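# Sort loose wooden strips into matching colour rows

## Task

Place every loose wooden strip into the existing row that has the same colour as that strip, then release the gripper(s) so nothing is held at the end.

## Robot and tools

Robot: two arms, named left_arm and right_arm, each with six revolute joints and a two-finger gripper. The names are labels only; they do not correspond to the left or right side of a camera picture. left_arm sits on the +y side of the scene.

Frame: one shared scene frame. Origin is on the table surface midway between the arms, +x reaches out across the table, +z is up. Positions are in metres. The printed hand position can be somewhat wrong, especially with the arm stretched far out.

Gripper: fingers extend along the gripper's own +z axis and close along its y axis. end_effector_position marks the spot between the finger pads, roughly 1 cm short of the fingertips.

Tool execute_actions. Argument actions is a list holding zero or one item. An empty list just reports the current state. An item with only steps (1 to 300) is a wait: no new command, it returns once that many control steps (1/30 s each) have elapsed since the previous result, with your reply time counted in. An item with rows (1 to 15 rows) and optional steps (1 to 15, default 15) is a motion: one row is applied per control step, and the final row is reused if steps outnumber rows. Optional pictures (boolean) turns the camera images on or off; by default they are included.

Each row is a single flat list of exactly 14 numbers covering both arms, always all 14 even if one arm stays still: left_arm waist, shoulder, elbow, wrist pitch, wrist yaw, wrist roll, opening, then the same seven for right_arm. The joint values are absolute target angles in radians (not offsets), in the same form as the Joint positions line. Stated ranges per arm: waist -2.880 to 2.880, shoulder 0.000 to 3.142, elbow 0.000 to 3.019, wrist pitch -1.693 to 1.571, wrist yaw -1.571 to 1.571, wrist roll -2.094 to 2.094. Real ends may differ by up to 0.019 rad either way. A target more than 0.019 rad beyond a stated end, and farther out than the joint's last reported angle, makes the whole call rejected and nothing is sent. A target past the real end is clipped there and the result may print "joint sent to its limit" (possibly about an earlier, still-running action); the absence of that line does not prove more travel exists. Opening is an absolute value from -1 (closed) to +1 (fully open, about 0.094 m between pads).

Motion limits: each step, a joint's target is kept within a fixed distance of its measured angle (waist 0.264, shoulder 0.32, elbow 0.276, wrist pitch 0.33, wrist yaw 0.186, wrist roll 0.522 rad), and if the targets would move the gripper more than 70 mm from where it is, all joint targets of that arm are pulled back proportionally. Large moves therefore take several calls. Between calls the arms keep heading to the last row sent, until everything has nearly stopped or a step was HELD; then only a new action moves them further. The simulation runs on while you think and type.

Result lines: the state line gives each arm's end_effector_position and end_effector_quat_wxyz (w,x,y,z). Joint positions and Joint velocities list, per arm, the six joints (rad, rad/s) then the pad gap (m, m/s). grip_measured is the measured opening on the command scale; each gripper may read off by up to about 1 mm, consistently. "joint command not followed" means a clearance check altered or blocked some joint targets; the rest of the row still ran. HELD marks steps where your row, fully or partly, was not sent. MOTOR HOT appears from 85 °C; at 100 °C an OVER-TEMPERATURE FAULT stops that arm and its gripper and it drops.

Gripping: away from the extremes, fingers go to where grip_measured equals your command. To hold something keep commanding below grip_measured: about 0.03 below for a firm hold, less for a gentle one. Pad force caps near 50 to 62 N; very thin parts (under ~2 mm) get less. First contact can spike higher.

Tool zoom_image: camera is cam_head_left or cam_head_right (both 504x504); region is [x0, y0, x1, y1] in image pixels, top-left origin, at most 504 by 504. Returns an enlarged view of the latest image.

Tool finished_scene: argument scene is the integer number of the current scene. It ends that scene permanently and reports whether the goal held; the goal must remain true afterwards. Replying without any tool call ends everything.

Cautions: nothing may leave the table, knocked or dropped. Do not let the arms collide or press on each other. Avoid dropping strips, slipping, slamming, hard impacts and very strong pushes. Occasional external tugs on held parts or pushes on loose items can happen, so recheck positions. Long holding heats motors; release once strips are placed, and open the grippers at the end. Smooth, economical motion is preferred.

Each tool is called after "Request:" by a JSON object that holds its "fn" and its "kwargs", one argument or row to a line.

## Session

Request:
{"fn": "execute_actions", "kwargs": {
  "actions": []
}}

Scene clock: 0.00 s of 5700.00 s.
left_arm: end_effector_position=(+0.0947, +0.4951, +0.1367) grip_measured=+1.000 end_effector_quat_wxyz=(-0.026, -0.112, +0.870, +0.479) | right_arm: end_effector_position=(+0.2332, -0.0834, +0.2376) grip_measured=+1.000 end_effector_quat_wxyz=(+0.002, +0.355, +0.935, +0.003)
Joint positions: left_arm=[ 0.581  0.617  0.336 -0.935 -0.957  0.351  0.094] | right_arm=[ 0.917  1.257  1.183 -1.489  0.002  1.692  0.094]
Joint velocities: left_arm=[-0.005 -0.015 -0.032 -0.007 -0.037  0.022  0.   ] | right_arm=[ 0.005 -0.015 -0.007 -0.007 -0.007  0.022  0.   ]
Motor temperatures (°C, as the motors report them): left_arm=[23 23 26 23 25 22] | right_arm=[23 24 28 24 26 23]

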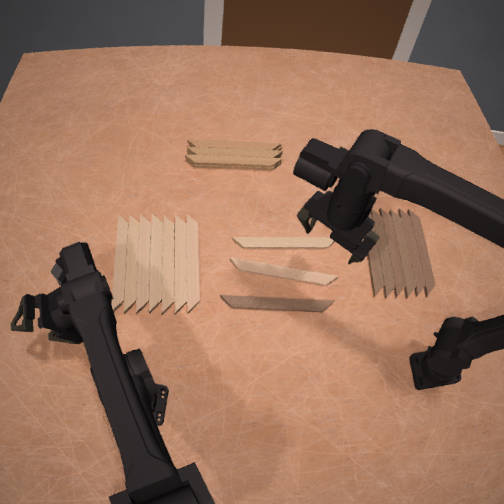

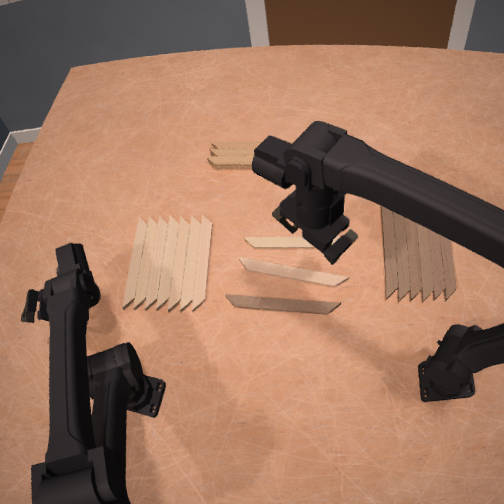

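Request:
{"fn": "execute_actions", "kwargs": {
  "actions": [
    {"rows":[[0,1.2,0.9,-1.0,0,0.93,0.35,-0.3,1.1,0.8,-1.2,0,-1.06,0.6]]}
  ],
  "pictures": false
}}

Request:
{"fn": "execute_actions", "kwargs": {
  "actions": [
    {"steps":15}
  ],
  "pictures": false
}}

Request:
{"fn": "execute_actions", "kwargs": {
  "actions": [
    {"rows":[[-0.647,1.6,1.075,-0.92,0,0.93,0.35,-0.3,1.1,0.8,-1.2,0,-1.06,0.6]]}
  ],
  "pictures": false
}}

Request:
{"fn": "execute_actions", "kwargs": {
  "actions": [
    {"steps":20}
  ],
  "pictures": false
}}

Request:
{"fn": "execute_actions", "kwargs": {
  "actions": [
    {"rows":[[-0.647,1.67,1.065,-0.91,0,0.93,0.35,-0.3,1.1,0.8,-1.2,0,-1.06,0.6]]}
  ]
}}

Request:
{"fn": "zoom_image", "kwargs": {
  "camera": "cam_head_right",
  "region": [200,190,400,330]
}}

Scene clock: 12.83 s of 5700.00 s.
left_arm: end_effector_position=(+0.3523, +0.2453, +0.1395) grip_measured=+0.353 end_effector_quat_wxyz=(+0.108, +0.468, +0.875, +0.061) | right_arm: end_effector_position=(+0.3212, -0.3794, +0.1313) grip_measured=+0.603 end_effector_quat_wxyz=(+0.017, +0.279, +0.960, +0.005)
Joint positions: left_arm=[ 0.008  1.201  0.852 -0.977 -0.043  0.836  0.064] | right_arm=[-0.071  1.123  0.791 -1.204 -0.001  0.543  0.075]
Joint velocities: left_arm=[-0.542  0.181  0.662 -0.012  1.311  0.52  -0.   ] | right_arm=[-2.584 -0.005 -0.007  0.032  0.037 -2.601 -0.001]
Motor temperatures (°C, as the motors report them): left_arm=[23 23 29 23 25 22] | right_arm=[23 24 30 24 26 23]
Steps of this call (steps 1 to 90: nothing new was sent; then 9.33 s passed at rest; steps 91 to 105: all 15 steps of this action). Readings (joint positions):
91: left_arm=[0.569 0.631 0.347 -0.943 -0.913 0.392] | right_arm=[0.906 1.248 1.161 -1.452 -0.002 1.643]
92: left_arm=[0.532 0.670 0.371 -0.956 -0.857 0.447] | right_arm=[0.879 1.224 1.114 -1.386 -0.005 1.581]
94: left_arm=[0.435 0.781 0.441 -0.966 -0.752 0.540] | right_arm=[0.790 1.176 1.005 -1.312 -0.005 1.469]
98: left_arm=[0.243 1.011 0.605 -0.969 -0.552 0.666] | right_arm=[0.535 1.126 0.833 -1.242 -0.003 1.176]
105: the state above

Scene clock: 13.33 s of 5700.00 s.
left_arm: end_effector_position=(+0.3589, +0.2307, +0.1518) grip_measured=+0.353 end_effector_quat_wxyz=(+0.124, +0.511, +0.849, +0.049) | right_arm: end_effector_position=(+0.3116, -0.4487, +0.1342) grip_measured=+0.603 end_effector_quat_wxyz=(+0.020, -0.282, +0.959, -0.014)
Joint positions: left_arm=[-0.008  1.2    0.883 -0.986 -0.001  0.915  0.064] | right_arm=[-0.312  1.112  0.791 -1.201  0.002 -0.835  0.075]
Joint velocities: left_arm=[-0.005 -0.005 -0.007 -0.017  0.139  0.022 -0.001] | right_arm=[-0.005 -0.015 -0.022 -0.007 -0.037 -1.341  0.001]
Motor temperatures (°C, as the motors report them): left_arm=[23 23 29 23 25 22] | right_arm=[23 24 30 24 26 23]
Steps of this call (steps 1 to 15: the robot went on to your last target). Readings (joint positions):
1: left_arm=[-0.006 1.203 0.870 -0.977 -0.014 0.853] | right_arm=[-0.158 1.123 0.791 -1.202 -0.000 0.446]
2: left_arm=[-0.013 1.202 0.879 -0.977 -0.004 0.866] | right_arm=[-0.235 1.122 0.791 -1.201 0.003 0.349]
4: left_arm=[-0.013 1.200 0.883 -0.978 -0.001 0.884] | right_arm=[-0.324 1.120 0.791 -1.201 0.007 0.156]
8: left_arm=[-0.008 1.200 0.883 -0.985 -0.001 0.904] | right_arm=[-0.322 1.113 0.791 -1.201 0.003 -0.236]
15: the state above

Scene clock: 13.83 s of 5700.00 s.
left_arm: end_effector_position=(+0.2923, -0.0177, +0.0513) grip_measured=+0.353 end_effector_quat_wxyz=(+0.027, +0.755, +0.655, +0.001) | right_arm: end_effector_position=(+0.3116, -0.4487, +0.1342) grip_measured=+0.603 end_effector_quat_wxyz=(+0.019, -0.380, +0.925, -0.016)
Joint positions: left_arm=[-0.636  1.605  1.024 -0.935  0.002  0.916  0.064] | right_arm=[-0.312  1.112  0.791 -1.201  0.002 -1.042  0.075]
Joint velocities: left_arm=[-1.158  0.063  0.12   0.022  0.081 -0.007  0.   ] | right_arm=[-0.015  0.005 -0.017  0.012 -0.007 -0.066 -0.   ]
Motor temperatures (°C, as the motors report them): left_arm=[23 23 29 23 25 22] | right_arm=[23 24 30 24 26 23]
Steps of this call (steps 1 to 15: all 15 steps of this action). Readings (joint positions):
1: left_arm=[-0.018 1.210 0.887 -0.986 -0.005 0.915] | right_arm=[-0.312 1.112 0.791 -1.201 0.002 -0.878]
2: left_arm=[-0.041 1.235 0.904 -0.985 -0.006 0.915] | right_arm=[-0.312 1.112 0.791 -1.201 0.002 -0.913]
4: left_arm=[-0.112 1.315 0.947 -0.975 -0.006 0.915] | right_arm=[-0.312 1.112 0.791 -1.201 0.002 -0.962]
8: left_arm=[-0.285 1.482 1.007 -0.948 -0.006 0.915] | right_arm=[-0.312 1.112 0.791 -1.201 0.002 -1.014]
15: the state above

Scene clock: 14.50 s of 5700.00 s.
left_arm: end_effector_position=(+0.2949, -0.0260, +0.0568) grip_measured=+0.353 end_effector_quat_wxyz=(+0.036, +0.759, +0.650, +0.001) | right_arm: end_effector_position=(+0.3116, -0.4487, +0.1342) grip_measured=+0.603 end_effector_quat_wxyz=(+0.019, -0.383, +0.923, -0.016)
Joint positions: left_arm=[-0.645  1.606  1.04  -0.934  0.001  0.919  0.064] | right_arm=[-0.312  1.112  0.791 -1.201  0.002 -1.049  0.075]
Joint velocities: left_arm=[-0.024 -0.005 -0.002 -0.007  0.051 -0.037  0.001] | right_arm=[-0.005 -0.015  0.007  0.002  0.081 -0.051  0.   ]
Motor temperatures (°C, as the motors report them): left_arm=[23 23 29 23 25 22] | right_arm=[23 24 30 24 26 23]
Steps of this call (steps 1 to 20: the robot went on to your last target). Readings (joint positions):
1: left_arm=[-0.668 1.606 1.027 -0.934 0.004 0.917] | right_arm=[-0.312 1.112 0.791 -1.201 0.002 -1.043]
2: left_arm=[-0.687 1.606 1.031 -0.934 0.005 0.918] | right_arm=[-0.312 1.112 0.791 -1.201 0.002 -1.044]
4: left_arm=[-0.693 1.606 1.037 -0.934 0.005 0.919] | right_arm=[-0.312 1.112 0.791 -1.201 0.002 -1.046]
8: left_arm=[-0.660 1.606 1.040 -0.934 0.002 0.919] | right_arm=[-0.312 1.112 0.791 -1.201 0.002 -1.048]
20: the state above

Scene clock: 15.00 s of 5700.00 s.
left_arm: end_effector_position=(+0.2936, -0.0247, +0.0339) grip_measured=+0.353 end_effector_quat_wxyz=(+0.013, +0.759, +0.651, +0.000) | right_arm: end_effector_position=(+0.3116, -0.4487, +0.1342) grip_measured=+0.603 end_effector_quat_wxyz=(+0.019, -0.383, +0.923, -0.016)
Joint positions: left_arm=[-0.645  1.661  1.042 -0.924  0.001  0.919  0.064] | right_arm=[-0.312  1.112  0.791 -1.201  0.002 -1.049  0.075]
Joint velocities: left_arm=[-0.005  0.005 -0.007 -0.002  0.007 -0.022  0.001] | right_arm=[-0.015  0.015 -0.027  0.007  0.007 -0.037  0.   ]
Motor temperatures (°C, as the motors report them): left_arm=[23 23 29 23 25 22] | right_arm=[23 24 30 24 26 23]
Steps of this call (steps 1 to 15: all 15 steps of this action). Readings (joint positions):
1: left_arm=[-0.645 1.609 1.040 -0.933 0.001 0.919] | right_arm=[-0.312 1.112 0.791 -1.201 0.002 -1.049]
2: left_arm=[-0.645 1.614 1.042 -0.930 0.001 0.919] | right_arm=[-0.312 1.112 0.791 -1.201 0.002 -1.049]
4: left_arm=[-0.645 1.631 1.042 -0.925 0.001 0.919] | right_arm=[-0.312 1.112 0.791 -1.201 0.002 -1.049]
8: left_arm=[-0.645 1.659 1.042 -0.925 0.001 0.919] | right_arm=[-0.312 1.112 0.791 -1.201 0.002 -1.049]
15: the state above

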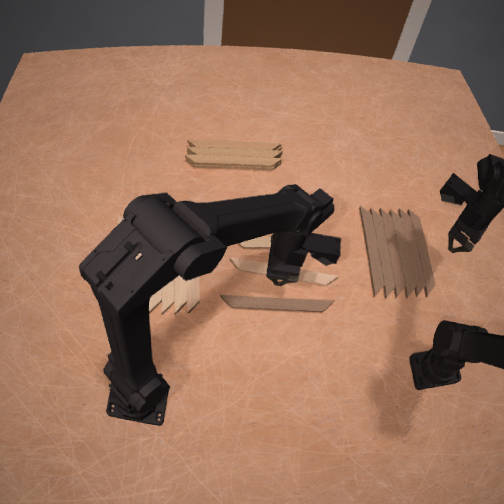

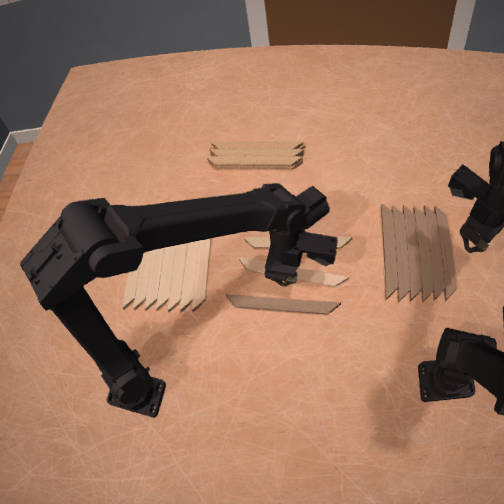

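Region (200, 190, 400, 330) of cam_head_right's 504x504 image, scaled by 2.520, with more detail than that image has; it fills the top 353 rows of this view, and the rest is white.

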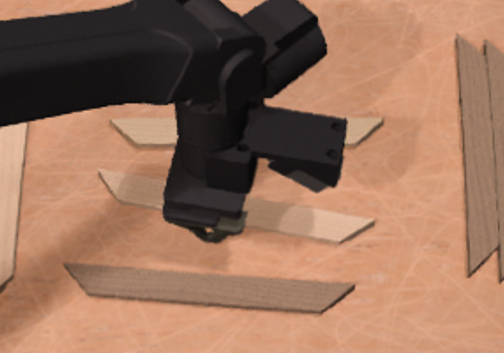

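Request:
{"fn": "execute_actions", "kwargs": {
  "actions": [
    {"rows":[[-0.647,1.705,1.065,-0.91,0,0.95,0.35,-0.3,1.1,0.8,-1.2,0,-1.06,0.6]],"steps":12}
  ],
  "pictures": false
}}

Request:
{"fn": "execute_actions", "kwargs": {
  "actions": [
    {"rows":[[-0.647,1.705,1.065,-0.91,0,0.95,-0.465,-0.3,1.1,0.8,-1.2,0,-1.06,0.6]]}
  ],
  "pictures": false
}}

Request:
{"fn": "execute_actions", "kwargs": {
  "actions": [
    {"rows":[[-0.647,1.55,1.065,-0.91,0,0.95,-0.465,-0.3,1.1,0.8,-1.2,0,-1.06,0.6]],"steps":10}
  ],
  "pictures": false
}}

Request:
{"fn": "execute_actions", "kwargs": {
  "actions": [
    {"rows":[[-0.285,1.42,0.85,-0.87,0,-0.455,-0.465,-0.3,1.1,0.8,-1.2,0,-1.06,0.6]]}
  ],
  "pictures": false
}}

Request:
{"fn": "execute_actions", "kwargs": {
  "actions": [
    {"steps":15}
  ],
  "pictures": false
}}

Request:
{"fn": "execute_actions", "kwargs": {
  "actions": [
    {"rows":[[-0.285,1.5,0.85,-0.87,0,-0.455,-0.465,-0.3,1.1,0.8,-1.2,0,-1.06,0.6]]}
  ]
}}

Request:
{"fn": "zoom_image", "kwargs": {
  "camera": "cam_head_left",
  "region": [130,190,330,330]
}}

Scene clock: 20.47 s of 5700.00 s.
left_arm: end_effector_position=(+0.2918, -0.0228, +0.0221) grip_measured=+0.353 end_effector_quat_wxyz=(-0.000, +0.765, +0.644, -0.001) | right_arm: end_effector_position=(+0.3116, -0.4487, +0.1342) grip_measured=+0.603 end_effector_quat_wxyz=(+0.019, -0.383, +0.923, -0.016)
Joint positions: left_arm=[-0.645  1.69   1.042 -0.923  0.001  0.936  0.064] | right_arm=[-0.312  1.112  0.791 -1.201  0.002 -1.049  0.075]
Joint velocities: left_arm=[-0.005 -0.005  0.007 -0.002 -0.037 -0.007 -0.003] | right_arm=[ 0.005  0.015  0.022 -0.002 -0.037 -0.081  0.001]
Motor temperatures (°C, as the motors report them): left_arm=[23 23 29 23 25 22] | right_arm=[23 24 30 24 26 23]
Steps of this call (steps 1 to 15: the robot went on to your last target; steps 16 to 90: nothing new was sent; then 2.07 s passed at rest; steps 91 to 102: all 12 steps of this action). Readings (joint positions):
91: left_arm=[-0.645 1.663 1.042 -0.924 0.001 0.922] | right_arm=[-0.312 1.112 0.791 -1.201 0.002 -1.049]
92: left_arm=[-0.645 1.665 1.042 -0.924 0.001 0.925] | right_arm=[-0.312 1.112 0.791 -1.201 0.002 -1.049]
94: left_arm=[-0.645 1.674 1.042 -0.923 0.001 0.929] | right_arm=[-0.312 1.112 0.791 -1.201 0.002 -1.049]
98: left_arm=[-0.645 1.688 1.042 -0.923 0.001 0.934] | right_arm=[-0.312 1.112 0.791 -1.201 0.002 -1.049]
102: the state above

Scene clock: 20.97 s of 5700.00 s.
left_arm: end_effector_position=(+0.2920, -0.0229, +0.0221) grip_measured=-0.433 end_effector_quat_wxyz=(+0.000, +0.765, +0.644, -0.000) | right_arm: end_effector_position=(+0.3116, -0.4487, +0.1342) grip_measured=+0.603 end_effector_quat_wxyz=(+0.019, -0.383, +0.923, -0.016)
Joint positions: left_arm=[-0.645  1.69   1.042 -0.922  0.001  0.937  0.027] | right_arm=[-0.312  1.112  0.791 -1.201  0.002 -1.049  0.075]
Joint velocities: left_arm=[-0.015  0.005  0.017 -0.012  0.081  0.007 -0.   ] | right_arm=[-0.005 -0.015 -0.007  0.002 -0.095  0.022 -0.   ]
Motor temperatures (°C, as the motors report them): left_arm=[23 23 29 23 25 22] | right_arm=[23 24 31 24 26 23]
Steps of this call (steps 1 to 15: all 15 steps of this action). Readings (joint positions):
1: left_arm=[-0.645 1.690 1.042 -0.923 0.001 0.936] | right_arm=[-0.312 1.112 0.791 -1.201 0.002 -1.049]
2: left_arm=[-0.645 1.690 1.042 -0.923 0.001 0.936] | right_arm=[-0.312 1.112 0.791 -1.201 0.002 -1.049]
4: left_arm=[-0.645 1.690 1.042 -0.922 0.001 0.937] | right_arm=[-0.312 1.112 0.791 -1.201 0.002 -1.049]
8: left_arm=[-0.645 1.690 1.042 -0.922 0.001 0.937] | right_arm=[-0.312 1.112 0.791 -1.201 0.002 -1.049]
15: the state above

Scene clock: 21.30 s of 5700.00 s.
left_arm: end_effector_position=(+0.3007, -0.0319, +0.0912) grip_measured=-0.433 end_effector_quat_wxyz=(+0.082, +0.763, +0.641, +0.005) | right_arm: end_effector_position=(+0.3116, -0.4487, +0.1342) grip_measured=+0.603 end_effector_quat_wxyz=(+0.019, -0.383, +0.923, -0.016)
Joint positions: left_arm=[-0.645  1.527  1.042 -0.921  0.001  0.938  0.027] | right_arm=[-0.312  1.112  0.791 -1.201  0.002 -1.049  0.075]
Joint velocities: left_arm=[ 0.005 -0.024  0.007 -0.012 -0.022 -0.022 -0.   ] | right_arm=[-0.005  0.015 -0.017 -0.007 -0.051 -0.007 -0.002]
Motor temperatures (°C, as the motors report them): left_arm=[23 23 29 23 25 22] | right_arm=[23 24 31 24 26 23]
Steps of this call (steps 1 to 10: all 10 steps of this action). Readings (joint positions):
1: left_arm=[-0.645 1.681 1.042 -0.921 0.001 0.937] | right_arm=[-0.312 1.112 0.791 -1.201 0.002 -1.049]
2: left_arm=[-0.645 1.667 1.038 -0.921 0.001 0.937] | right_arm=[-0.312 1.112 0.791 -1.201 0.002 -1.049]
4: left_arm=[-0.645 1.621 1.038 -0.921 0.001 0.938] | right_arm=[-0.312 1.112 0.791 -1.201 0.002 -1.049]
8: left_arm=[-0.645 1.537 1.040 -0.921 0.001 0.938] | right_arm=[-0.312 1.112 0.791 -1.201 0.002 -1.049]
10: the state above

Scene clock: 21.80 s of 5700.00 s.
left_arm: end_effector_position=(+0.3319, +0.1386, +0.0563) grip_measured=-0.433 end_effector_quat_wxyz=(+0.044, +0.105, +0.993, -0.013) | right_arm: end_effector_position=(+0.3116, -0.4487, +0.1342) grip_measured=+0.603 end_effector_quat_wxyz=(+0.019, -0.383, +0.923, -0.016)
Joint positions: left_arm=[-0.265  1.436  0.842 -0.886 -0.003 -0.215  0.027] | right_arm=[-0.312  1.112  0.791 -1.201  0.002 -1.049  0.075]
Joint velocities: left_arm=[-0.269 -0.034  0.002  0.017  0.037 -1.531  0.002] | right_arm=[ 0.015 -0.015 -0.022 -0.002  0.007 -0.037 -0.   ]
Motor temperatures (°C, as the motors report them): left_arm=[23 23 29 23 25 22] | right_arm=[23 24 31 24 26 23]
Steps of this call (steps 1 to 15: all 15 steps of this action). Readings (joint positions):
1: left_arm=[-0.636 1.522 1.030 -0.912 0.005 0.897] | right_arm=[-0.312 1.112 0.791 -1.201 0.002 -1.049]
2: left_arm=[-0.617 1.510 1.006 -0.901 0.008 0.844] | right_arm=[-0.312 1.112 0.791 -1.201 0.002 -1.049]
4: left_arm=[-0.542 1.482 0.945 -0.896 0.008 0.733] | right_arm=[-0.312 1.112 0.791 -1.201 0.002 -1.049]
8: left_arm=[-0.323 1.449 0.858 -0.891 -0.001 0.399] | right_arm=[-0.312 1.112 0.791 -1.201 0.002 -1.049]
15: the state above

Scene clock: 22.30 s of 5700.00 s.
left_arm: end_effector_position=(+0.3291, +0.1320, +0.0568) grip_measured=-0.433 end_effector_quat_wxyz=(+0.042, +0.004, +0.999, -0.019) | right_arm: end_effector_position=(+0.3116, -0.4487, +0.1342) grip_measured=+0.603 end_effector_quat_wxyz=(+0.019, -0.383, +0.923, -0.016)
Joint positions: left_arm=[-0.283  1.434  0.842 -0.885 -0.001 -0.435  0.027] | right_arm=[-0.312  1.112  0.791 -1.201  0.002 -1.049  0.075]
Joint velocities: left_arm=[-0.005 -0.015  0.007 -0.002 -0.022 -0.066  0.001] | right_arm=[-0.005 -0.015 -0.002  0.007  0.022 -0.051  0.002]
Motor temperatures (°C, as the motors report them): left_arm=[23 23 29 23 25 22] | right_arm=[23 24 31 24 26 23]
Steps of this call (steps 1 to 15: the robot went on to your last target). Readings (joint positions):
1: left_arm=[-0.273 1.435 0.842 -0.886 -0.002 -0.261] | right_arm=[-0.312 1.112 0.791 -1.201 0.002 -1.049]
2: left_arm=[-0.278 1.435 0.842 -0.885 -0.002 -0.297] | right_arm=[-0.312 1.112 0.791 -1.201 0.002 -1.049]
4: left_arm=[-0.283 1.434 0.842 -0.885 -0.001 -0.350] | right_arm=[-0.312 1.112 0.791 -1.201 0.002 -1.049]
8: left_arm=[-0.283 1.434 0.842 -0.885 -0.001 -0.405] | right_arm=[-0.312 1.112 0.791 -1.201 0.002 -1.049]
15: the state above

Scene clock: 22.80 s of 5700.00 s.
left_arm: end_effector_position=(+0.3249, +0.1340, +0.0348) grip_measured=-0.433 end_effector_quat_wxyz=(+0.015, +0.000, +1.000, -0.007) | right_arm: end_effector_position=(+0.3116, -0.4487, +0.1342) grip_measured=+0.603 end_effector_quat_wxyz=(+0.019, -0.383, +0.923, -0.016)
Joint positions: left_arm=[-0.283  1.497  0.842 -0.883 -0.001 -0.442  0.027] | right_arm=[-0.312  1.112  0.791 -1.201  0.002 -1.049  0.075]
Joint velocities: left_arm=[ 0.005 -0.005 -0.012 -0.007 -0.007 -0.066 -0.001] | right_arm=[ 0.005  0.005  0.007  0.002 -0.037 -0.007 -0.   ]
Motor temperatures (°C, as the motors report them): left_arm=[23 23 29 23 25 22] | right_arm=[23 24 31 24 26 23]
Steps of this call (steps 1 to 15: all 15 steps of this action). Readings (joint positions):
1: left_arm=[-0.283 1.438 0.842 -0.885 -0.001 -0.436] | right_arm=[-0.312 1.112 0.791 -1.201 0.002 -1.049]
2: left_arm=[-0.283 1.445 0.842 -0.884 -0.001 -0.438] | right_arm=[-0.312 1.112 0.791 -1.201 0.002 -1.049]
4: left_arm=[-0.283 1.466 0.842 -0.883 -0.001 -0.439] | right_arm=[-0.312 1.112 0.791 -1.201 0.002 -1.049]
8: left_arm=[-0.283 1.496 0.842 -0.883 -0.001 -0.441] | right_arm=[-0.312 1.112 0.791 -1.201 0.002 -1.049]
15: the state above

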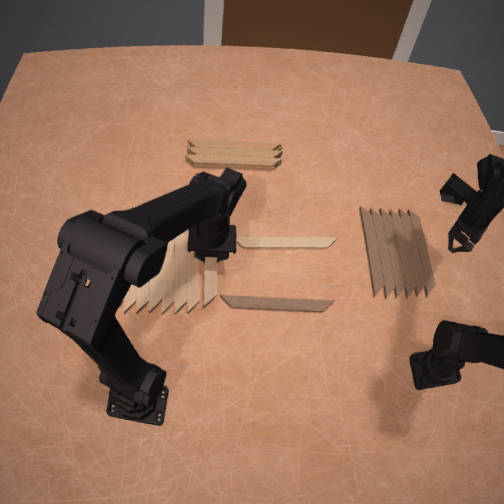

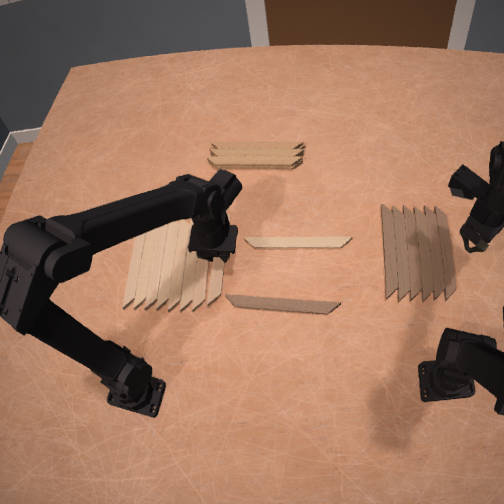

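Region (130, 190, 330, 330) of cam_head_left's 504x504 image, scaled by 2.520, with more detail than that image has; it fills the top 353 rows of this view, and the rest is white.

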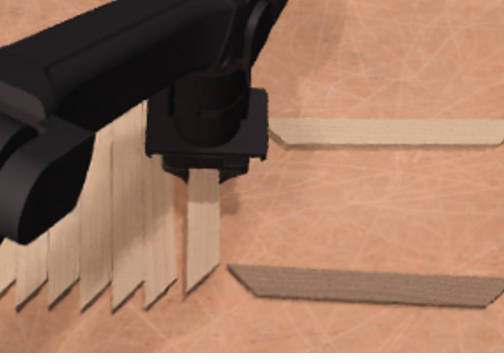

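Request:
{"fn": "execute_actions", "kwargs": {
  "actions": [
    {"rows":[[-0.303,1.53,0.83,-0.87,0,-0.467,-0.465,-0.3,1.1,0.8,-1.2,0,-1.06,0.6]]}
  ],
  "pictures": false
}}

Request:
{"fn": "execute_actions", "kwargs": {
  "actions": [
    {"rows":[[-0.303,1.53,0.83,-0.87,0,-0.467,-0.3,-0.3,1.1,0.8,-1.2,0,-1.06,0.6]],"steps":8}
  ],
  "pictures": false
}}

Request:
{"fn": "execute_actions", "kwargs": {
  "actions": [
    {"rows":[[-0.303,1.42,0.83,-0.89,0,-0.467,-0.3,-0.3,1.1,0.8,-1.2,0,-1.06,0.6]],"steps":10}
  ],
  "pictures": false
}}

Request:
{"fn": "execute_actions", "kwargs": {
  "actions": [
    {"rows":[[-0.781,1.47,0.925,-0.87,0,0.71,0.6,-0.3,1.1,0.8,-1.2,0,-1.06,0.6]]}
  ],
  "pictures": false
}}

Request:
{"fn": "execute_actions", "kwargs": {
  "actions": [
    {"steps":12}
  ],
  "pictures": false
}}

Request:
{"fn": "execute_actions", "kwargs": {
  "actions": [
    {"rows":[[-0.781,1.585,0.895,-0.87,0,0.71,0.6,-0.3,1.1,0.8,-1.2,0,-1.06,0.6]]}
  ],
  "pictures": false
}}

Request:
{"fn": "execute_actions", "kwargs": {
  "actions": [
    {"rows":[[-0.781,1.585,0.895,-0.87,0,0.71,-0.465,-0.3,1.1,0.8,-1.2,0,-1.06,0.6]]}
  ]
}}

Request:
{"fn": "execute_actions", "kwargs": {
  "actions": [
    {"rows":[[-0.781,1.5,1.05,-0.95,0,0.71,-0.465,-0.3,1.1,0.8,-1.2,0,-1.06,0.6]],"steps":12}
  ],
  "pictures": false
}}

Request:
{"fn": "execute_actions", "kwargs": {
  "actions": [
    {"rows":[[-0.781,1.96,1.65,-1.14,0,-0.955,-0.465,-0.3,1.1,0.8,-1.2,0,-1.06,0.6]]}
  ],
  "pictures": false
}}

Request:
{"fn": "execute_actions", "kwargs": {
  "actions": [
    {"steps":25}
  ],
  "pictures": false
}}

Request:
{"fn": "execute_actions", "kwargs": {
  "actions": [
    {"rows":[[-0.781,2.035,1.64,-1.14,0,-0.955,-0.465,-0.3,1.1,0.8,-1.2,0,-1.06,0.6]]}
  ]
}}

Scene clock: 35.80 s of 5700.00 s.
left_arm: end_effector_position=(+0.3107, +0.1356, +0.0216) grip_measured=-0.433 end_effector_quat_wxyz=(-0.004, +0.000, +1.000, +0.001) | right_arm: end_effector_position=(+0.3116, -0.4487, +0.1342) grip_measured=+0.603 end_effector_quat_wxyz=(+0.019, -0.383, +0.923, -0.016)
Joint positions: left_arm=[-0.295  1.514  0.818 -0.883  0.002 -0.454  0.027] | right_arm=[-0.312  1.112  0.791 -1.201  0.002 -1.049  0.075]
Joint velocities: left_arm=[-0.005 -0.005  0.002 -0.007  0.037 -0.037  0.001] | right_arm=[ 0.005  0.005  0.002 -0.002 -0.037  0.022  0.   ]
Motor temperatures (°C, as the motors report them): left_arm=[23 23 30 23 25 22] | right_arm=[23 24 31 24 26 23]
Steps of this call (steps 1 to 45: the robot went on to your last target; steps 46 to 130: nothing new was sent; then 8.17 s passed at rest; steps 131 to 145: all 15 steps of this action). Readings (joint positions):
131: left_arm=[-0.290 1.508 0.818 -0.883 0.002 -0.447] | right_arm=[-0.312 1.112 0.791 -1.201 0.002 -1.049]
132: left_arm=[-0.290 1.508 0.818 -0.883 0.002 -0.448] | right_arm=[-0.312 1.112 0.791 -1.201 0.002 -1.049]
134: left_arm=[-0.293 1.511 0.818 -0.883 0.002 -0.450] | right_arm=[-0.312 1.112 0.791 -1.201 0.002 -1.049]
138: left_arm=[-0.295 1.514 0.818 -0.883 0.002 -0.453] | right_arm=[-0.312 1.112 0.791 -1.201 0.002 -1.049]
145: the state above

Scene clock: 36.07 s of 5700.00 s.
left_arm: end_effector_position=(+0.3107, +0.1356, +0.0216) grip_measured=-0.303 end_effector_quat_wxyz=(-0.004, +0.000, +1.000, +0.001) | right_arm: end_effector_position=(+0.3116, -0.4487, +0.1342) grip_measured=+0.603 end_effector_quat_wxyz=(+0.019, -0.383, +0.923, -0.016)
Joint positions: left_arm=[-0.295  1.514  0.818 -0.883  0.002 -0.454  0.033] | right_arm=[-0.312  1.112  0.791 -1.201  0.002 -1.049  0.075]
Joint velocities: left_arm=[-0.005  0.005  0.002 -0.002  0.037 -0.007  0.   ] | right_arm=[-0.005 -0.015 -0.012 -0.002  0.007  0.11  -0.001]
Motor temperatures (°C, as the motors report them): left_arm=[23 23 30 23 25 22] | right_arm=[23 24 31 24 26 23]
Steps of this call (steps 1 to 8: all 8 steps of this action). Readings (joint positions):
1: left_arm=[-0.295 1.514 0.818 -0.883 0.002 -0.454] | right_arm=[-0.312 1.112 0.791 -1.201 0.002 -1.049]
2: left_arm=[-0.295 1.514 0.818 -0.883 0.002 -0.454] | right_arm=[-0.312 1.112 0.791 -1.201 0.002 -1.049]
4: left_arm=[-0.295 1.514 0.818 -0.883 0.002 -0.454] | right_arm=[-0.312 1.112 0.791 -1.201 0.002 -1.049]
8: the state above

Scene clock: 36.40 s of 5700.00 s.
left_arm: end_effector_position=(+0.3185, +0.1318, +0.0566) grip_measured=-0.303 end_effector_quat_wxyz=(+0.042, +0.000, +0.999, -0.021) | right_arm: end_effector_position=(+0.3116, -0.4487, +0.1342) grip_measured=+0.603 end_effector_quat_wxyz=(+0.019, -0.383, +0.923, -0.016)
Joint positions: left_arm=[-0.295  1.41   0.816 -0.883  0.002 -0.455  0.033] | right_arm=[-0.312  1.112  0.791 -1.201  0.002 -1.049  0.075]
Joint velocities: left_arm=[ 0.005 -0.005  0.002  0.017 -0.11  -0.066  0.001] | right_arm=[-0.024 -0.005 -0.022  0.022  0.022  0.007 -0.001]
Motor temperatures (°C, as the motors report them): left_arm=[23 23 30 23 25 22] | right_arm=[23 24 31 24 26 23]
Steps of this call (steps 1 to 10: all 10 steps of this action). Readings (joint positions):
1: left_arm=[-0.295 1.509 0.818 -0.883 0.002 -0.454] | right_arm=[-0.312 1.112 0.791 -1.201 0.002 -1.049]
2: left_arm=[-0.295 1.498 0.816 -0.883 0.002 -0.455] | right_arm=[-0.312 1.112 0.791 -1.201 0.002 -1.049]
4: left_arm=[-0.295 1.463 0.816 -0.883 0.002 -0.455] | right_arm=[-0.312 1.112 0.791 -1.201 0.002 -1.049]
8: left_arm=[-0.295 1.412 0.816 -0.883 0.002 -0.455] | right_arm=[-0.312 1.112 0.791 -1.201 0.002 -1.049]
10: the state above

Scene clock: 36.90 s of 5700.00 s.
left_arm: end_effector_position=(+0.2138, -0.0405, +0.0693) grip_measured=+0.598 end_effector_quat_wxyz=(+0.066, +0.692, +0.719, -0.016) | right_arm: end_effector_position=(+0.3116, -0.4487, +0.1342) grip_measured=+0.603 end_effector_quat_wxyz=(+0.019, -0.383, +0.923, -0.016)
Joint positions: left_arm=[-0.815  1.455  0.899 -0.879  0.005  0.557  0.075] | right_arm=[-0.312  1.112  0.791 -1.201  0.002 -1.049  0.075]
Joint velocities: left_arm=[ 0.259 -0.015 -0.002  0.002 -0.007  0.96   0.001] | right_arm=[-0.015 -0.005 -0.002  0.007  0.007 -0.007 -0.   ]
Motor temperatures (°C, as the motors report them): left_arm=[23 23 30 23 25 22] | right_arm=[23 24 31 24 26 23]
Steps of this call (steps 1 to 15: all 15 steps of this action). Readings (joint positions):
1: left_arm=[-0.307 1.412 0.818 -0.883 -0.005 -0.406] | right_arm=[-0.312 1.112 0.791 -1.201 0.002 -1.049]
2: left_arm=[-0.336 1.417 0.823 -0.883 -0.007 -0.345] | right_arm=[-0.312 1.112 0.791 -1.201 0.002 -1.049]
4: left_arm=[-0.431 1.431 0.843 -0.883 -0.007 -0.221] | right_arm=[-0.312 1.112 0.791 -1.201 0.002 -1.049]
8: left_arm=[-0.666 1.449 0.879 -0.882 -0.005 0.064] | right_arm=[-0.312 1.112 0.791 -1.201 0.002 -1.049]
15: the state above

Scene clock: 37.30 s of 5700.00 s.
left_arm: end_effector_position=(+0.2249, -0.0327, +0.0693) grip_measured=+0.598 end_effector_quat_wxyz=(+0.067, +0.726, +0.684, -0.009) | right_arm: end_effector_position=(+0.3116, -0.4487, +0.1342) grip_measured=+0.603 end_effector_quat_wxyz=(+0.019, -0.383, +0.923, -0.016)
Joint positions: left_arm=[-0.782  1.455  0.899 -0.879  0.002  0.688  0.075] | right_arm=[-0.312  1.112  0.791 -1.201  0.002 -1.049  0.075]
Joint velocities: left_arm=[ 0.005  0.005 -0.002 -0.012  0.037  0.051 -0.001] | right_arm=[-0.024 -0.005 -0.017  0.012 -0.022 -0.037 -0.001]
Motor temperatures (°C, as the motors report them): left_arm=[23 23 30 23 25 22] | right_arm=[23 24 31 24 26 23]
Steps of this call (steps 1 to 12: the robot went on to your last target). Readings (joint positions):
1: left_arm=[-0.806 1.455 0.899 -0.879 0.004 0.586] | right_arm=[-0.312 1.112 0.791 -1.201 0.002 -1.049]
2: left_arm=[-0.797 1.455 0.899 -0.879 0.003 0.608] | right_arm=[-0.312 1.112 0.791 -1.201 0.002 -1.049]
4: left_arm=[-0.785 1.455 0.899 -0.879 0.002 0.640] | right_arm=[-0.312 1.112 0.791 -1.201 0.002 -1.049]
8: left_arm=[-0.782 1.455 0.899 -0.879 0.002 0.674] | right_arm=[-0.312 1.112 0.791 -1.201 0.002 -1.049]
12: the state above

Scene clock: 37.80 s of 5700.00 s.
left_arm: end_effector_position=(+0.2171, -0.0228, +0.0200) grip_measured=+0.598 end_effector_quat_wxyz=(+0.004, +0.732, +0.681, -0.000) | right_arm: end_effector_position=(+0.3116, -0.4487, +0.1342) grip_measured=+0.603 end_effector_quat_wxyz=(+0.019, -0.383, +0.923, -0.016)
Joint positions: left_arm=[-0.784  1.582  0.894 -0.875  0.     0.698  0.075] | right_arm=[-0.312  1.112  0.791 -1.201  0.002 -1.049  0.075]
Joint velocities: left_arm=[ 0.005 -0.005  0.002 -0.017 -0.022 -0.007 -0.001] | right_arm=[-0.005 -0.005  0.007 -0.017 -0.007 -0.037 -0.001]
Motor temperatures (°C, as the motors report them): left_arm=[23 23 30 23 25 22] | right_arm=[23 24 31 24 26 23]
Steps of this call (steps 1 to 15: all 15 steps of this action). Readings (joint positions):
1: left_arm=[-0.782 1.463 0.899 -0.879 0.002 0.690] | right_arm=[-0.312 1.112 0.791 -1.201 0.002 -1.049]
2: left_arm=[-0.782 1.478 0.901 -0.878 0.002 0.691] | right_arm=[-0.312 1.112 0.791 -1.201 0.002 -1.049]
4: left_arm=[-0.782 1.527 0.899 -0.877 0.002 0.693] | right_arm=[-0.312 1.112 0.791 -1.201 0.002 -1.049]
8: left_arm=[-0.784 1.582 0.896 -0.876 0.000 0.698] | right_arm=[-0.312 1.112 0.791 -1.201 0.002 -1.049]
15: the state above

Scene clock: 38.30 s of 5700.00 s.
left_arm: end_effector_position=(+0.2171, -0.0228, +0.0200) grip_measured=-0.432 end_effector_quat_wxyz=(+0.004, +0.732, +0.681, -0.000) | right_arm: end_effector_position=(+0.3116, -0.4487, +0.1342) grip_measured=+0.603 end_effector_quat_wxyz=(+0.019, -0.383, +0.923, -0.016)
Joint positions: left_arm=[-0.784  1.582  0.894 -0.875  0.     0.698  0.027] | right_arm=[-0.312  1.112  0.791 -1.201  0.002 -1.049  0.075]
Joint velocities: left_arm=[ 0.015 -0.015 -0.012 -0.017 -0.037 -0.022  0.001] | right_arm=[ 0.005  0.005 -0.002 -0.022  0.037 -0.037  0.001]
Motor temperatures (°C, as the motors report them): left_arm=[23 23 30 23 25 22] | right_arm=[23 24 31 24 26 23]
Steps of this call (steps 1 to 15: all 15 steps of this action). Readings (joint positions):
1: left_arm=[-0.784 1.582 0.894 -0.875 0.000 0.698] | right_arm=[-0.312 1.112 0.791 -1.201 0.002 -1.049]
2: left_arm=[-0.784 1.582 0.894 -0.875 0.000 0.698] | right_arm=[-0.312 1.112 0.791 -1.201 0.002 -1.049]
4: left_arm=[-0.784 1.582 0.894 -0.875 -0.000 0.698] | right_arm=[-0.312 1.112 0.791 -1.201 0.002 -1.049]
8: left_arm=[-0.784 1.582 0.894 -0.875 0.000 0.698] | right_arm=[-0.312 1.112 0.791 -1.201 0.002 -1.049]
15: the state above

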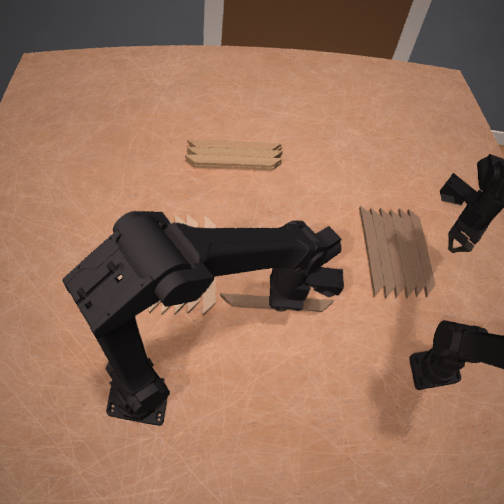

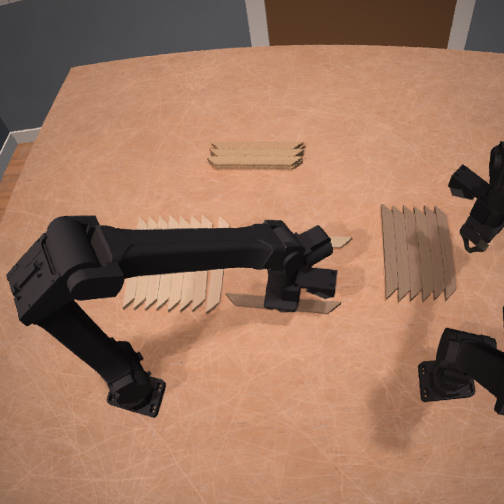

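Scene clock: 38.70 s of 5700.00 s.
left_arm: end_effector_position=(+0.2498, -0.0679, +0.1041) grip_measured=-0.432 end_effector_quat_wxyz=(+0.091, +0.729, +0.678, -0.011) | right_arm: end_effector_position=(+0.3116, -0.4487, +0.1342) grip_measured=+0.603 end_effector_quat_wxyz=(+0.019, -0.383, +0.923, -0.016)
Joint positions: left_arm=[-0.784  1.488  1.033 -0.932  0.     0.698  0.027] | right_arm=[-0.312  1.112  0.791 -1.201  0.002 -1.049  0.075]
Joint velocities: left_arm=[-0.015 -0.024 -0.002 -0.032 -0.007  0.022  0.   ] | right_arm=[-0.005 -0.005 -0.007 -0.017  0.037 -0.051 -0.   ]
Motor temperatures (°C, as the motors report them): left_arm=[23 23 30 23 25 22] | right_arm=[23 24 31 24 26 23]
Steps of this call (steps 1 to 12: all 12 steps of this action). Readings (joint positions):
1: left_arm=[-0.784 1.580 0.901 -0.885 0.000 0.698] | right_arm=[-0.312 1.112 0.791 -1.201 0.002 -1.049]
2: left_arm=[-0.784 1.578 0.913 -0.903 0.000 0.698] | right_arm=[-0.312 1.112 0.791 -1.201 0.002 -1.049]
4: left_arm=[-0.784 1.563 0.949 -0.923 0.000 0.698] | right_arm=[-0.312 1.112 0.791 -1.201 0.002 -1.049]
8: left_arm=[-0.784 1.516 1.018 -0.932 0.000 0.698] | right_arm=[-0.312 1.112 0.791 -1.201 0.002 -1.049]
12: the state above

Scene clock: 39.20 s of 5700.00 s.
left_arm: end_effector_position=(+0.3445, -0.1988, +0.0610) grip_measured=-0.433 end_effector_quat_wxyz=(+0.023, +0.184, +0.982, -0.022) | right_arm: end_effector_position=(+0.3116, -0.4487, +0.1342) grip_measured=+0.603 end_effector_quat_wxyz=(+0.019, -0.383, +0.923, -0.016)
Joint positions: left_arm=[-0.784  1.989  1.607 -1.124  0.    -0.574  0.027] | right_arm=[-0.312  1.112  0.791 -1.201  0.002 -1.049  0.075]
Joint velocities: left_arm=[-0.015 -0.132 -0.002 -0.051  0.007 -2.542  0.   ] | right_arm=[-0.015 -0.005  0.002  0.017  0.007  0.007 -0.001]
Motor temperatures (°C, as the motors report them): left_arm=[23 23 30 23 25 22] | right_arm=[23 24 31 24 26 23]
Steps of this call (steps 1 to 15: all 15 steps of this action). Readings (joint positions):
1: left_arm=[-0.784 1.508 1.056 -0.973 0.000 0.635] | right_arm=[-0.312 1.112 0.791 -1.201 0.002 -1.049]
2: left_arm=[-0.784 1.553 1.110 -1.033 0.000 0.558] | right_arm=[-0.312 1.112 0.791 -1.201 0.002 -1.049]
4: left_arm=[-0.784 1.678 1.237 -1.080 0.000 0.422] | right_arm=[-0.312 1.112 0.791 -1.201 0.002 -1.049]
8: left_arm=[-0.784 1.920 1.499 -1.112 0.000 0.105] | right_arm=[-0.312 1.112 0.791 -1.201 0.002 -1.049]
15: the state above

Scene clock: 40.03 s of 5700.00 s.
left_arm: end_effector_position=(+0.3448, -0.1992, +0.0710) grip_measured=-0.433 end_effector_quat_wxyz=(+0.023, +0.002, +0.999, -0.032) | right_arm: end_effector_position=(+0.3116, -0.4487, +0.1342) grip_measured=+0.603 end_effector_quat_wxyz=(+0.019, -0.383, +0.923, -0.016)
Joint positions: left_arm=[-0.784  1.972  1.607 -1.126  0.    -0.941  0.027] | right_arm=[-0.312  1.112  0.791 -1.201  0.002 -1.049  0.075]
Joint velocities: left_arm=[ 0.005 -0.015 -0.002  0.007 -0.007 -0.051  0.001] | right_arm=[-0.005 -0.005  0.017 -0.027 -0.051 -0.007 -0.   ]
Motor temperatures (°C, as the motors report them): left_arm=[23 24 30 23 25 22] | right_arm=[23 24 31 24 26 23]
Steps of this call (steps 1 to 25: the robot went on to your last target). Readings (joint positions):
1: left_arm=[-0.784 1.985 1.607 -1.125 0.000 -0.648] | right_arm=[-0.312 1.112 0.791 -1.201 0.002 -1.049]
2: left_arm=[-0.784 1.981 1.607 -1.126 0.000 -0.707] | right_arm=[-0.312 1.112 0.791 -1.201 0.002 -1.049]
4: left_arm=[-0.784 1.975 1.607 -1.126 0.000 -0.793] | right_arm=[-0.312 1.112 0.791 -1.201 0.002 -1.049]
8: left_arm=[-0.784 1.972 1.607 -1.126 0.000 -0.881] | right_arm=[-0.312 1.112 0.791 -1.201 0.002 -1.049]
25: the state above

Scene clock: 40.53 s of 5700.00 s.
left_arm: end_effector_position=(+0.3431, -0.1968, +0.0411) grip_measured=-0.433 end_effector_quat_wxyz=(+0.008, +0.001, +1.000, -0.012) | right_arm: end_effector_position=(+0.3116, -0.4487, +0.1342) grip_measured=+0.603 end_effector_quat_wxyz=(+0.019, -0.383, +0.923, -0.016)
Joint positions: left_arm=[-0.784  2.025  1.61  -1.127  0.    -0.942  0.027] | right_arm=[-0.312  1.112  0.791 -1.201  0.002 -1.049  0.075]
Joint velocities: left_arm=[-0.015  0.005 -0.002 -0.012  0.007  0.037  0.001] | right_arm=[ 0.015 -0.015  0.017 -0.002  0.007 -0.007  0.   ]
Motor temperatures (°C, as the motors report them): left_arm=[23 24 30 23 25 22] | right_arm=[23 24 31 24 26 23]
Steps of this call (steps 1 to 15: all 15 steps of this action). Readings (joint positions):
1: left_arm=[-0.784 1.974 1.607 -1.127 0.000 -0.941] | right_arm=[-0.312 1.112 0.791 -1.201 0.002 -1.049]
2: left_arm=[-0.784 1.977 1.609 -1.127 0.000 -0.941] | right_arm=[-0.312 1.112 0.791 -1.201 0.002 -1.049]
4: left_arm=[-0.784 1.989 1.610 -1.127 0.000 -0.942] | right_arm=[-0.312 1.112 0.791 -1.201 0.002 -1.049]
8: left_arm=[-0.784 2.016 1.610 -1.127 0.000 -0.942] | right_arm=[-0.312 1.112 0.791 -1.201 0.002 -1.049]
15: the state above

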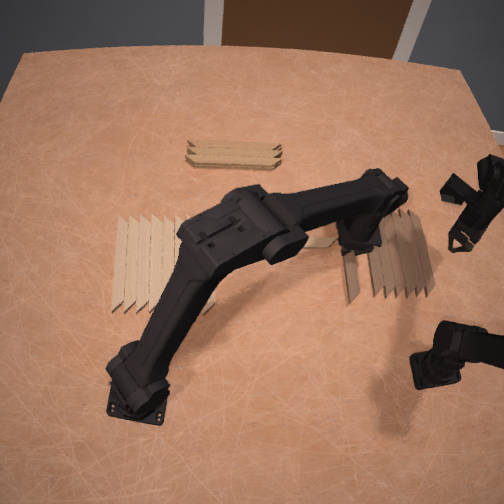

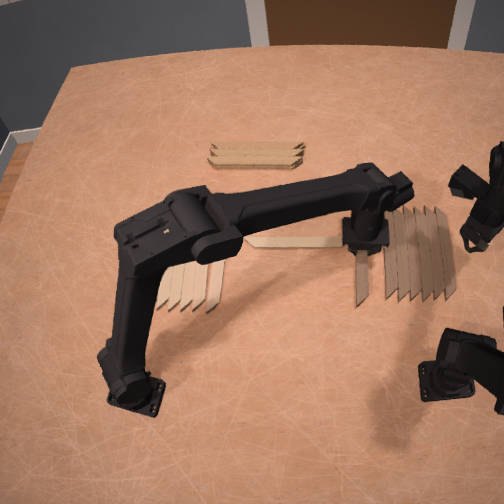

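Request:
{"fn": "execute_actions", "kwargs": {
  "actions": [
    {"rows":[[-0.781,2.09,1.75,-1.185,0,-1.0,-0.465,-0.3,1.1,0.8,-1.2,0,-1.06,0.6]]}
  ],
  "pictures": false
}}

Request:
{"fn": "execute_actions", "kwargs": {
  "actions": [
    {"rows":[[-0.781,2.13,1.74,-1.185,0,-1.0,-0.465,-0.3,1.1,0.8,-1.2,0,-1.06,0.6]]}
  ]
}}

Request:
{"fn": "zoom_image", "kwargs": {
  "camera": "cam_head_right",
  "region": [320,190,480,320]
}}

Scene clock: 46.03 s of 5700.00 s.
left_arm: end_effector_position=(+0.3582, -0.2178, +0.0509) grip_measured=-0.433 end_effector_quat_wxyz=(+0.012, -0.021, +1.000, -0.017) | right_arm: end_effector_position=(+0.3116, -0.4487, +0.1342) grip_measured=+0.603 end_effector_quat_wxyz=(+0.019, -0.383, +0.923, -0.016)
Joint positions: left_arm=[-0.784  2.071  1.714 -1.171  0.    -0.986  0.027] | right_arm=[-0.312  1.112  0.791 -1.201  0.002 -1.049  0.075]
Joint velocities: left_arm=[-0.005 -0.015  0.017 -0.007  0.007 -0.037 -0.001] | right_arm=[-0.015  0.015 -0.002 -0.007 -0.037 -0.007  0.001]
Motor temperatures (°C, as the motors report them): left_arm=[23 24 31 23 25 22] | right_arm=[23 24 31 24 26 23]
Steps of this call (steps 1 to 15: the robot went on to your last target; steps 16 to 90: nothing new was sent; then 2.00 s passed at rest; steps 91 to 105: all 15 steps of this action). Readings (joint positions):
91: left_arm=[-0.784 2.030 1.621 -1.139 0.000 -0.950] | right_arm=[-0.312 1.112 0.791 -1.201 0.002 -1.049]
92: left_arm=[-0.784 2.041 1.646 -1.157 0.000 -0.958] | right_arm=[-0.312 1.112 0.791 -1.201 0.002 -1.049]
94: left_arm=[-0.784 2.063 1.693 -1.165 0.000 -0.968] | right_arm=[-0.312 1.112 0.791 -1.201 0.002 -1.049]
98: left_arm=[-0.784 2.070 1.714 -1.167 0.000 -0.979] | right_arm=[-0.312 1.112 0.791 -1.201 0.002 -1.049]
105: the state above

Scene clock: 46.53 s of 5700.00 s.
left_arm: end_effector_position=(+0.3562, -0.2152, +0.0283) grip_measured=-0.433 end_effector_quat_wxyz=(+0.001, -0.022, +1.000, -0.002) | right_arm: end_effector_position=(+0.3116, -0.4487, +0.1342) grip_measured=+0.603 end_effector_quat_wxyz=(+0.019, -0.383, +0.923, -0.016)
Joint positions: left_arm=[-0.784  2.11   1.716 -1.173  0.001 -0.988  0.027] | right_arm=[-0.312  1.112  0.791 -1.201  0.002 -1.049  0.075]
Joint velocities: left_arm=[ 0.005 -0.005 -0.022 -0.007  0.022  0.037 -0.001] | right_arm=[ 0.015  0.005  0.002 -0.017 -0.007 -0.095 -0.   ]
Motor temperatures (°C, as the motors report them): left_arm=[23 24 31 23 25 22] | right_arm=[23 24 31 24 26 23]
Steps of this call (steps 1 to 15: all 15 steps of this action). Readings (joint positions):
1: left_arm=[-0.784 2.073 1.714 -1.172 0.000 -0.986] | right_arm=[-0.312 1.112 0.791 -1.201 0.002 -1.049]
2: left_arm=[-0.784 2.076 1.715 -1.172 0.000 -0.986] | right_arm=[-0.312 1.112 0.791 -1.201 0.002 -1.049]
4: left_arm=[-0.784 2.086 1.715 -1.172 0.000 -0.987] | right_arm=[-0.312 1.112 0.791 -1.201 0.002 -1.049]
8: left_arm=[-0.784 2.108 1.715 -1.172 0.000 -0.987] | right_arm=[-0.312 1.112 0.791 -1.201 0.002 -1.049]
15: the state above

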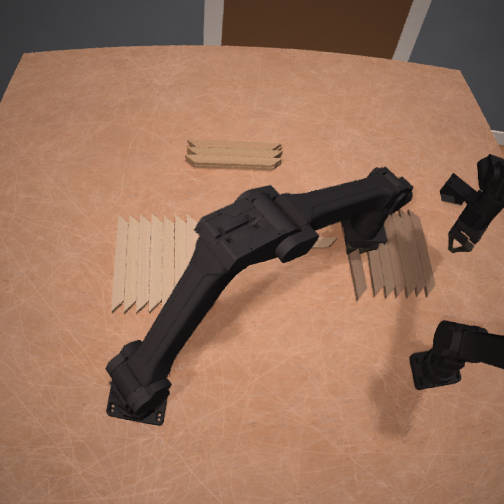

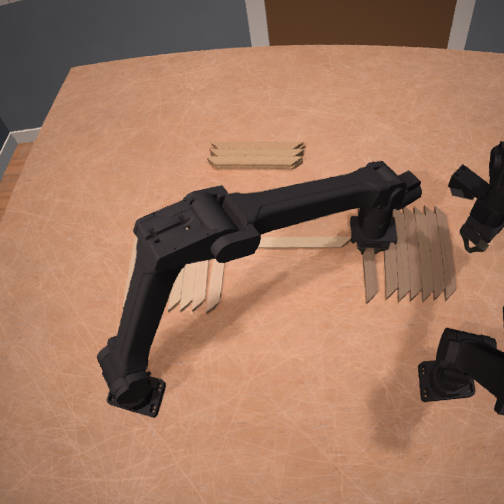

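Region (320, 190, 480, 320) of cam_head_right's 504x504 image, scaled by 3.150, with more detail than that image has; it fills the top 410 rows of this view, and the rest is white.

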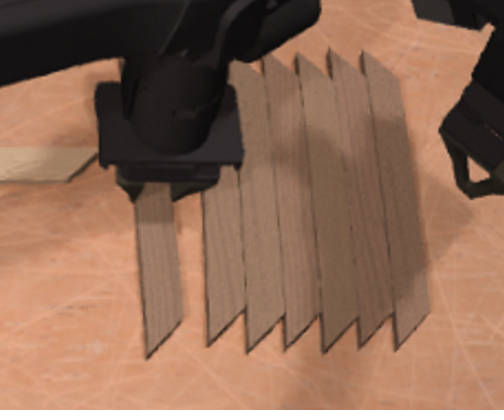

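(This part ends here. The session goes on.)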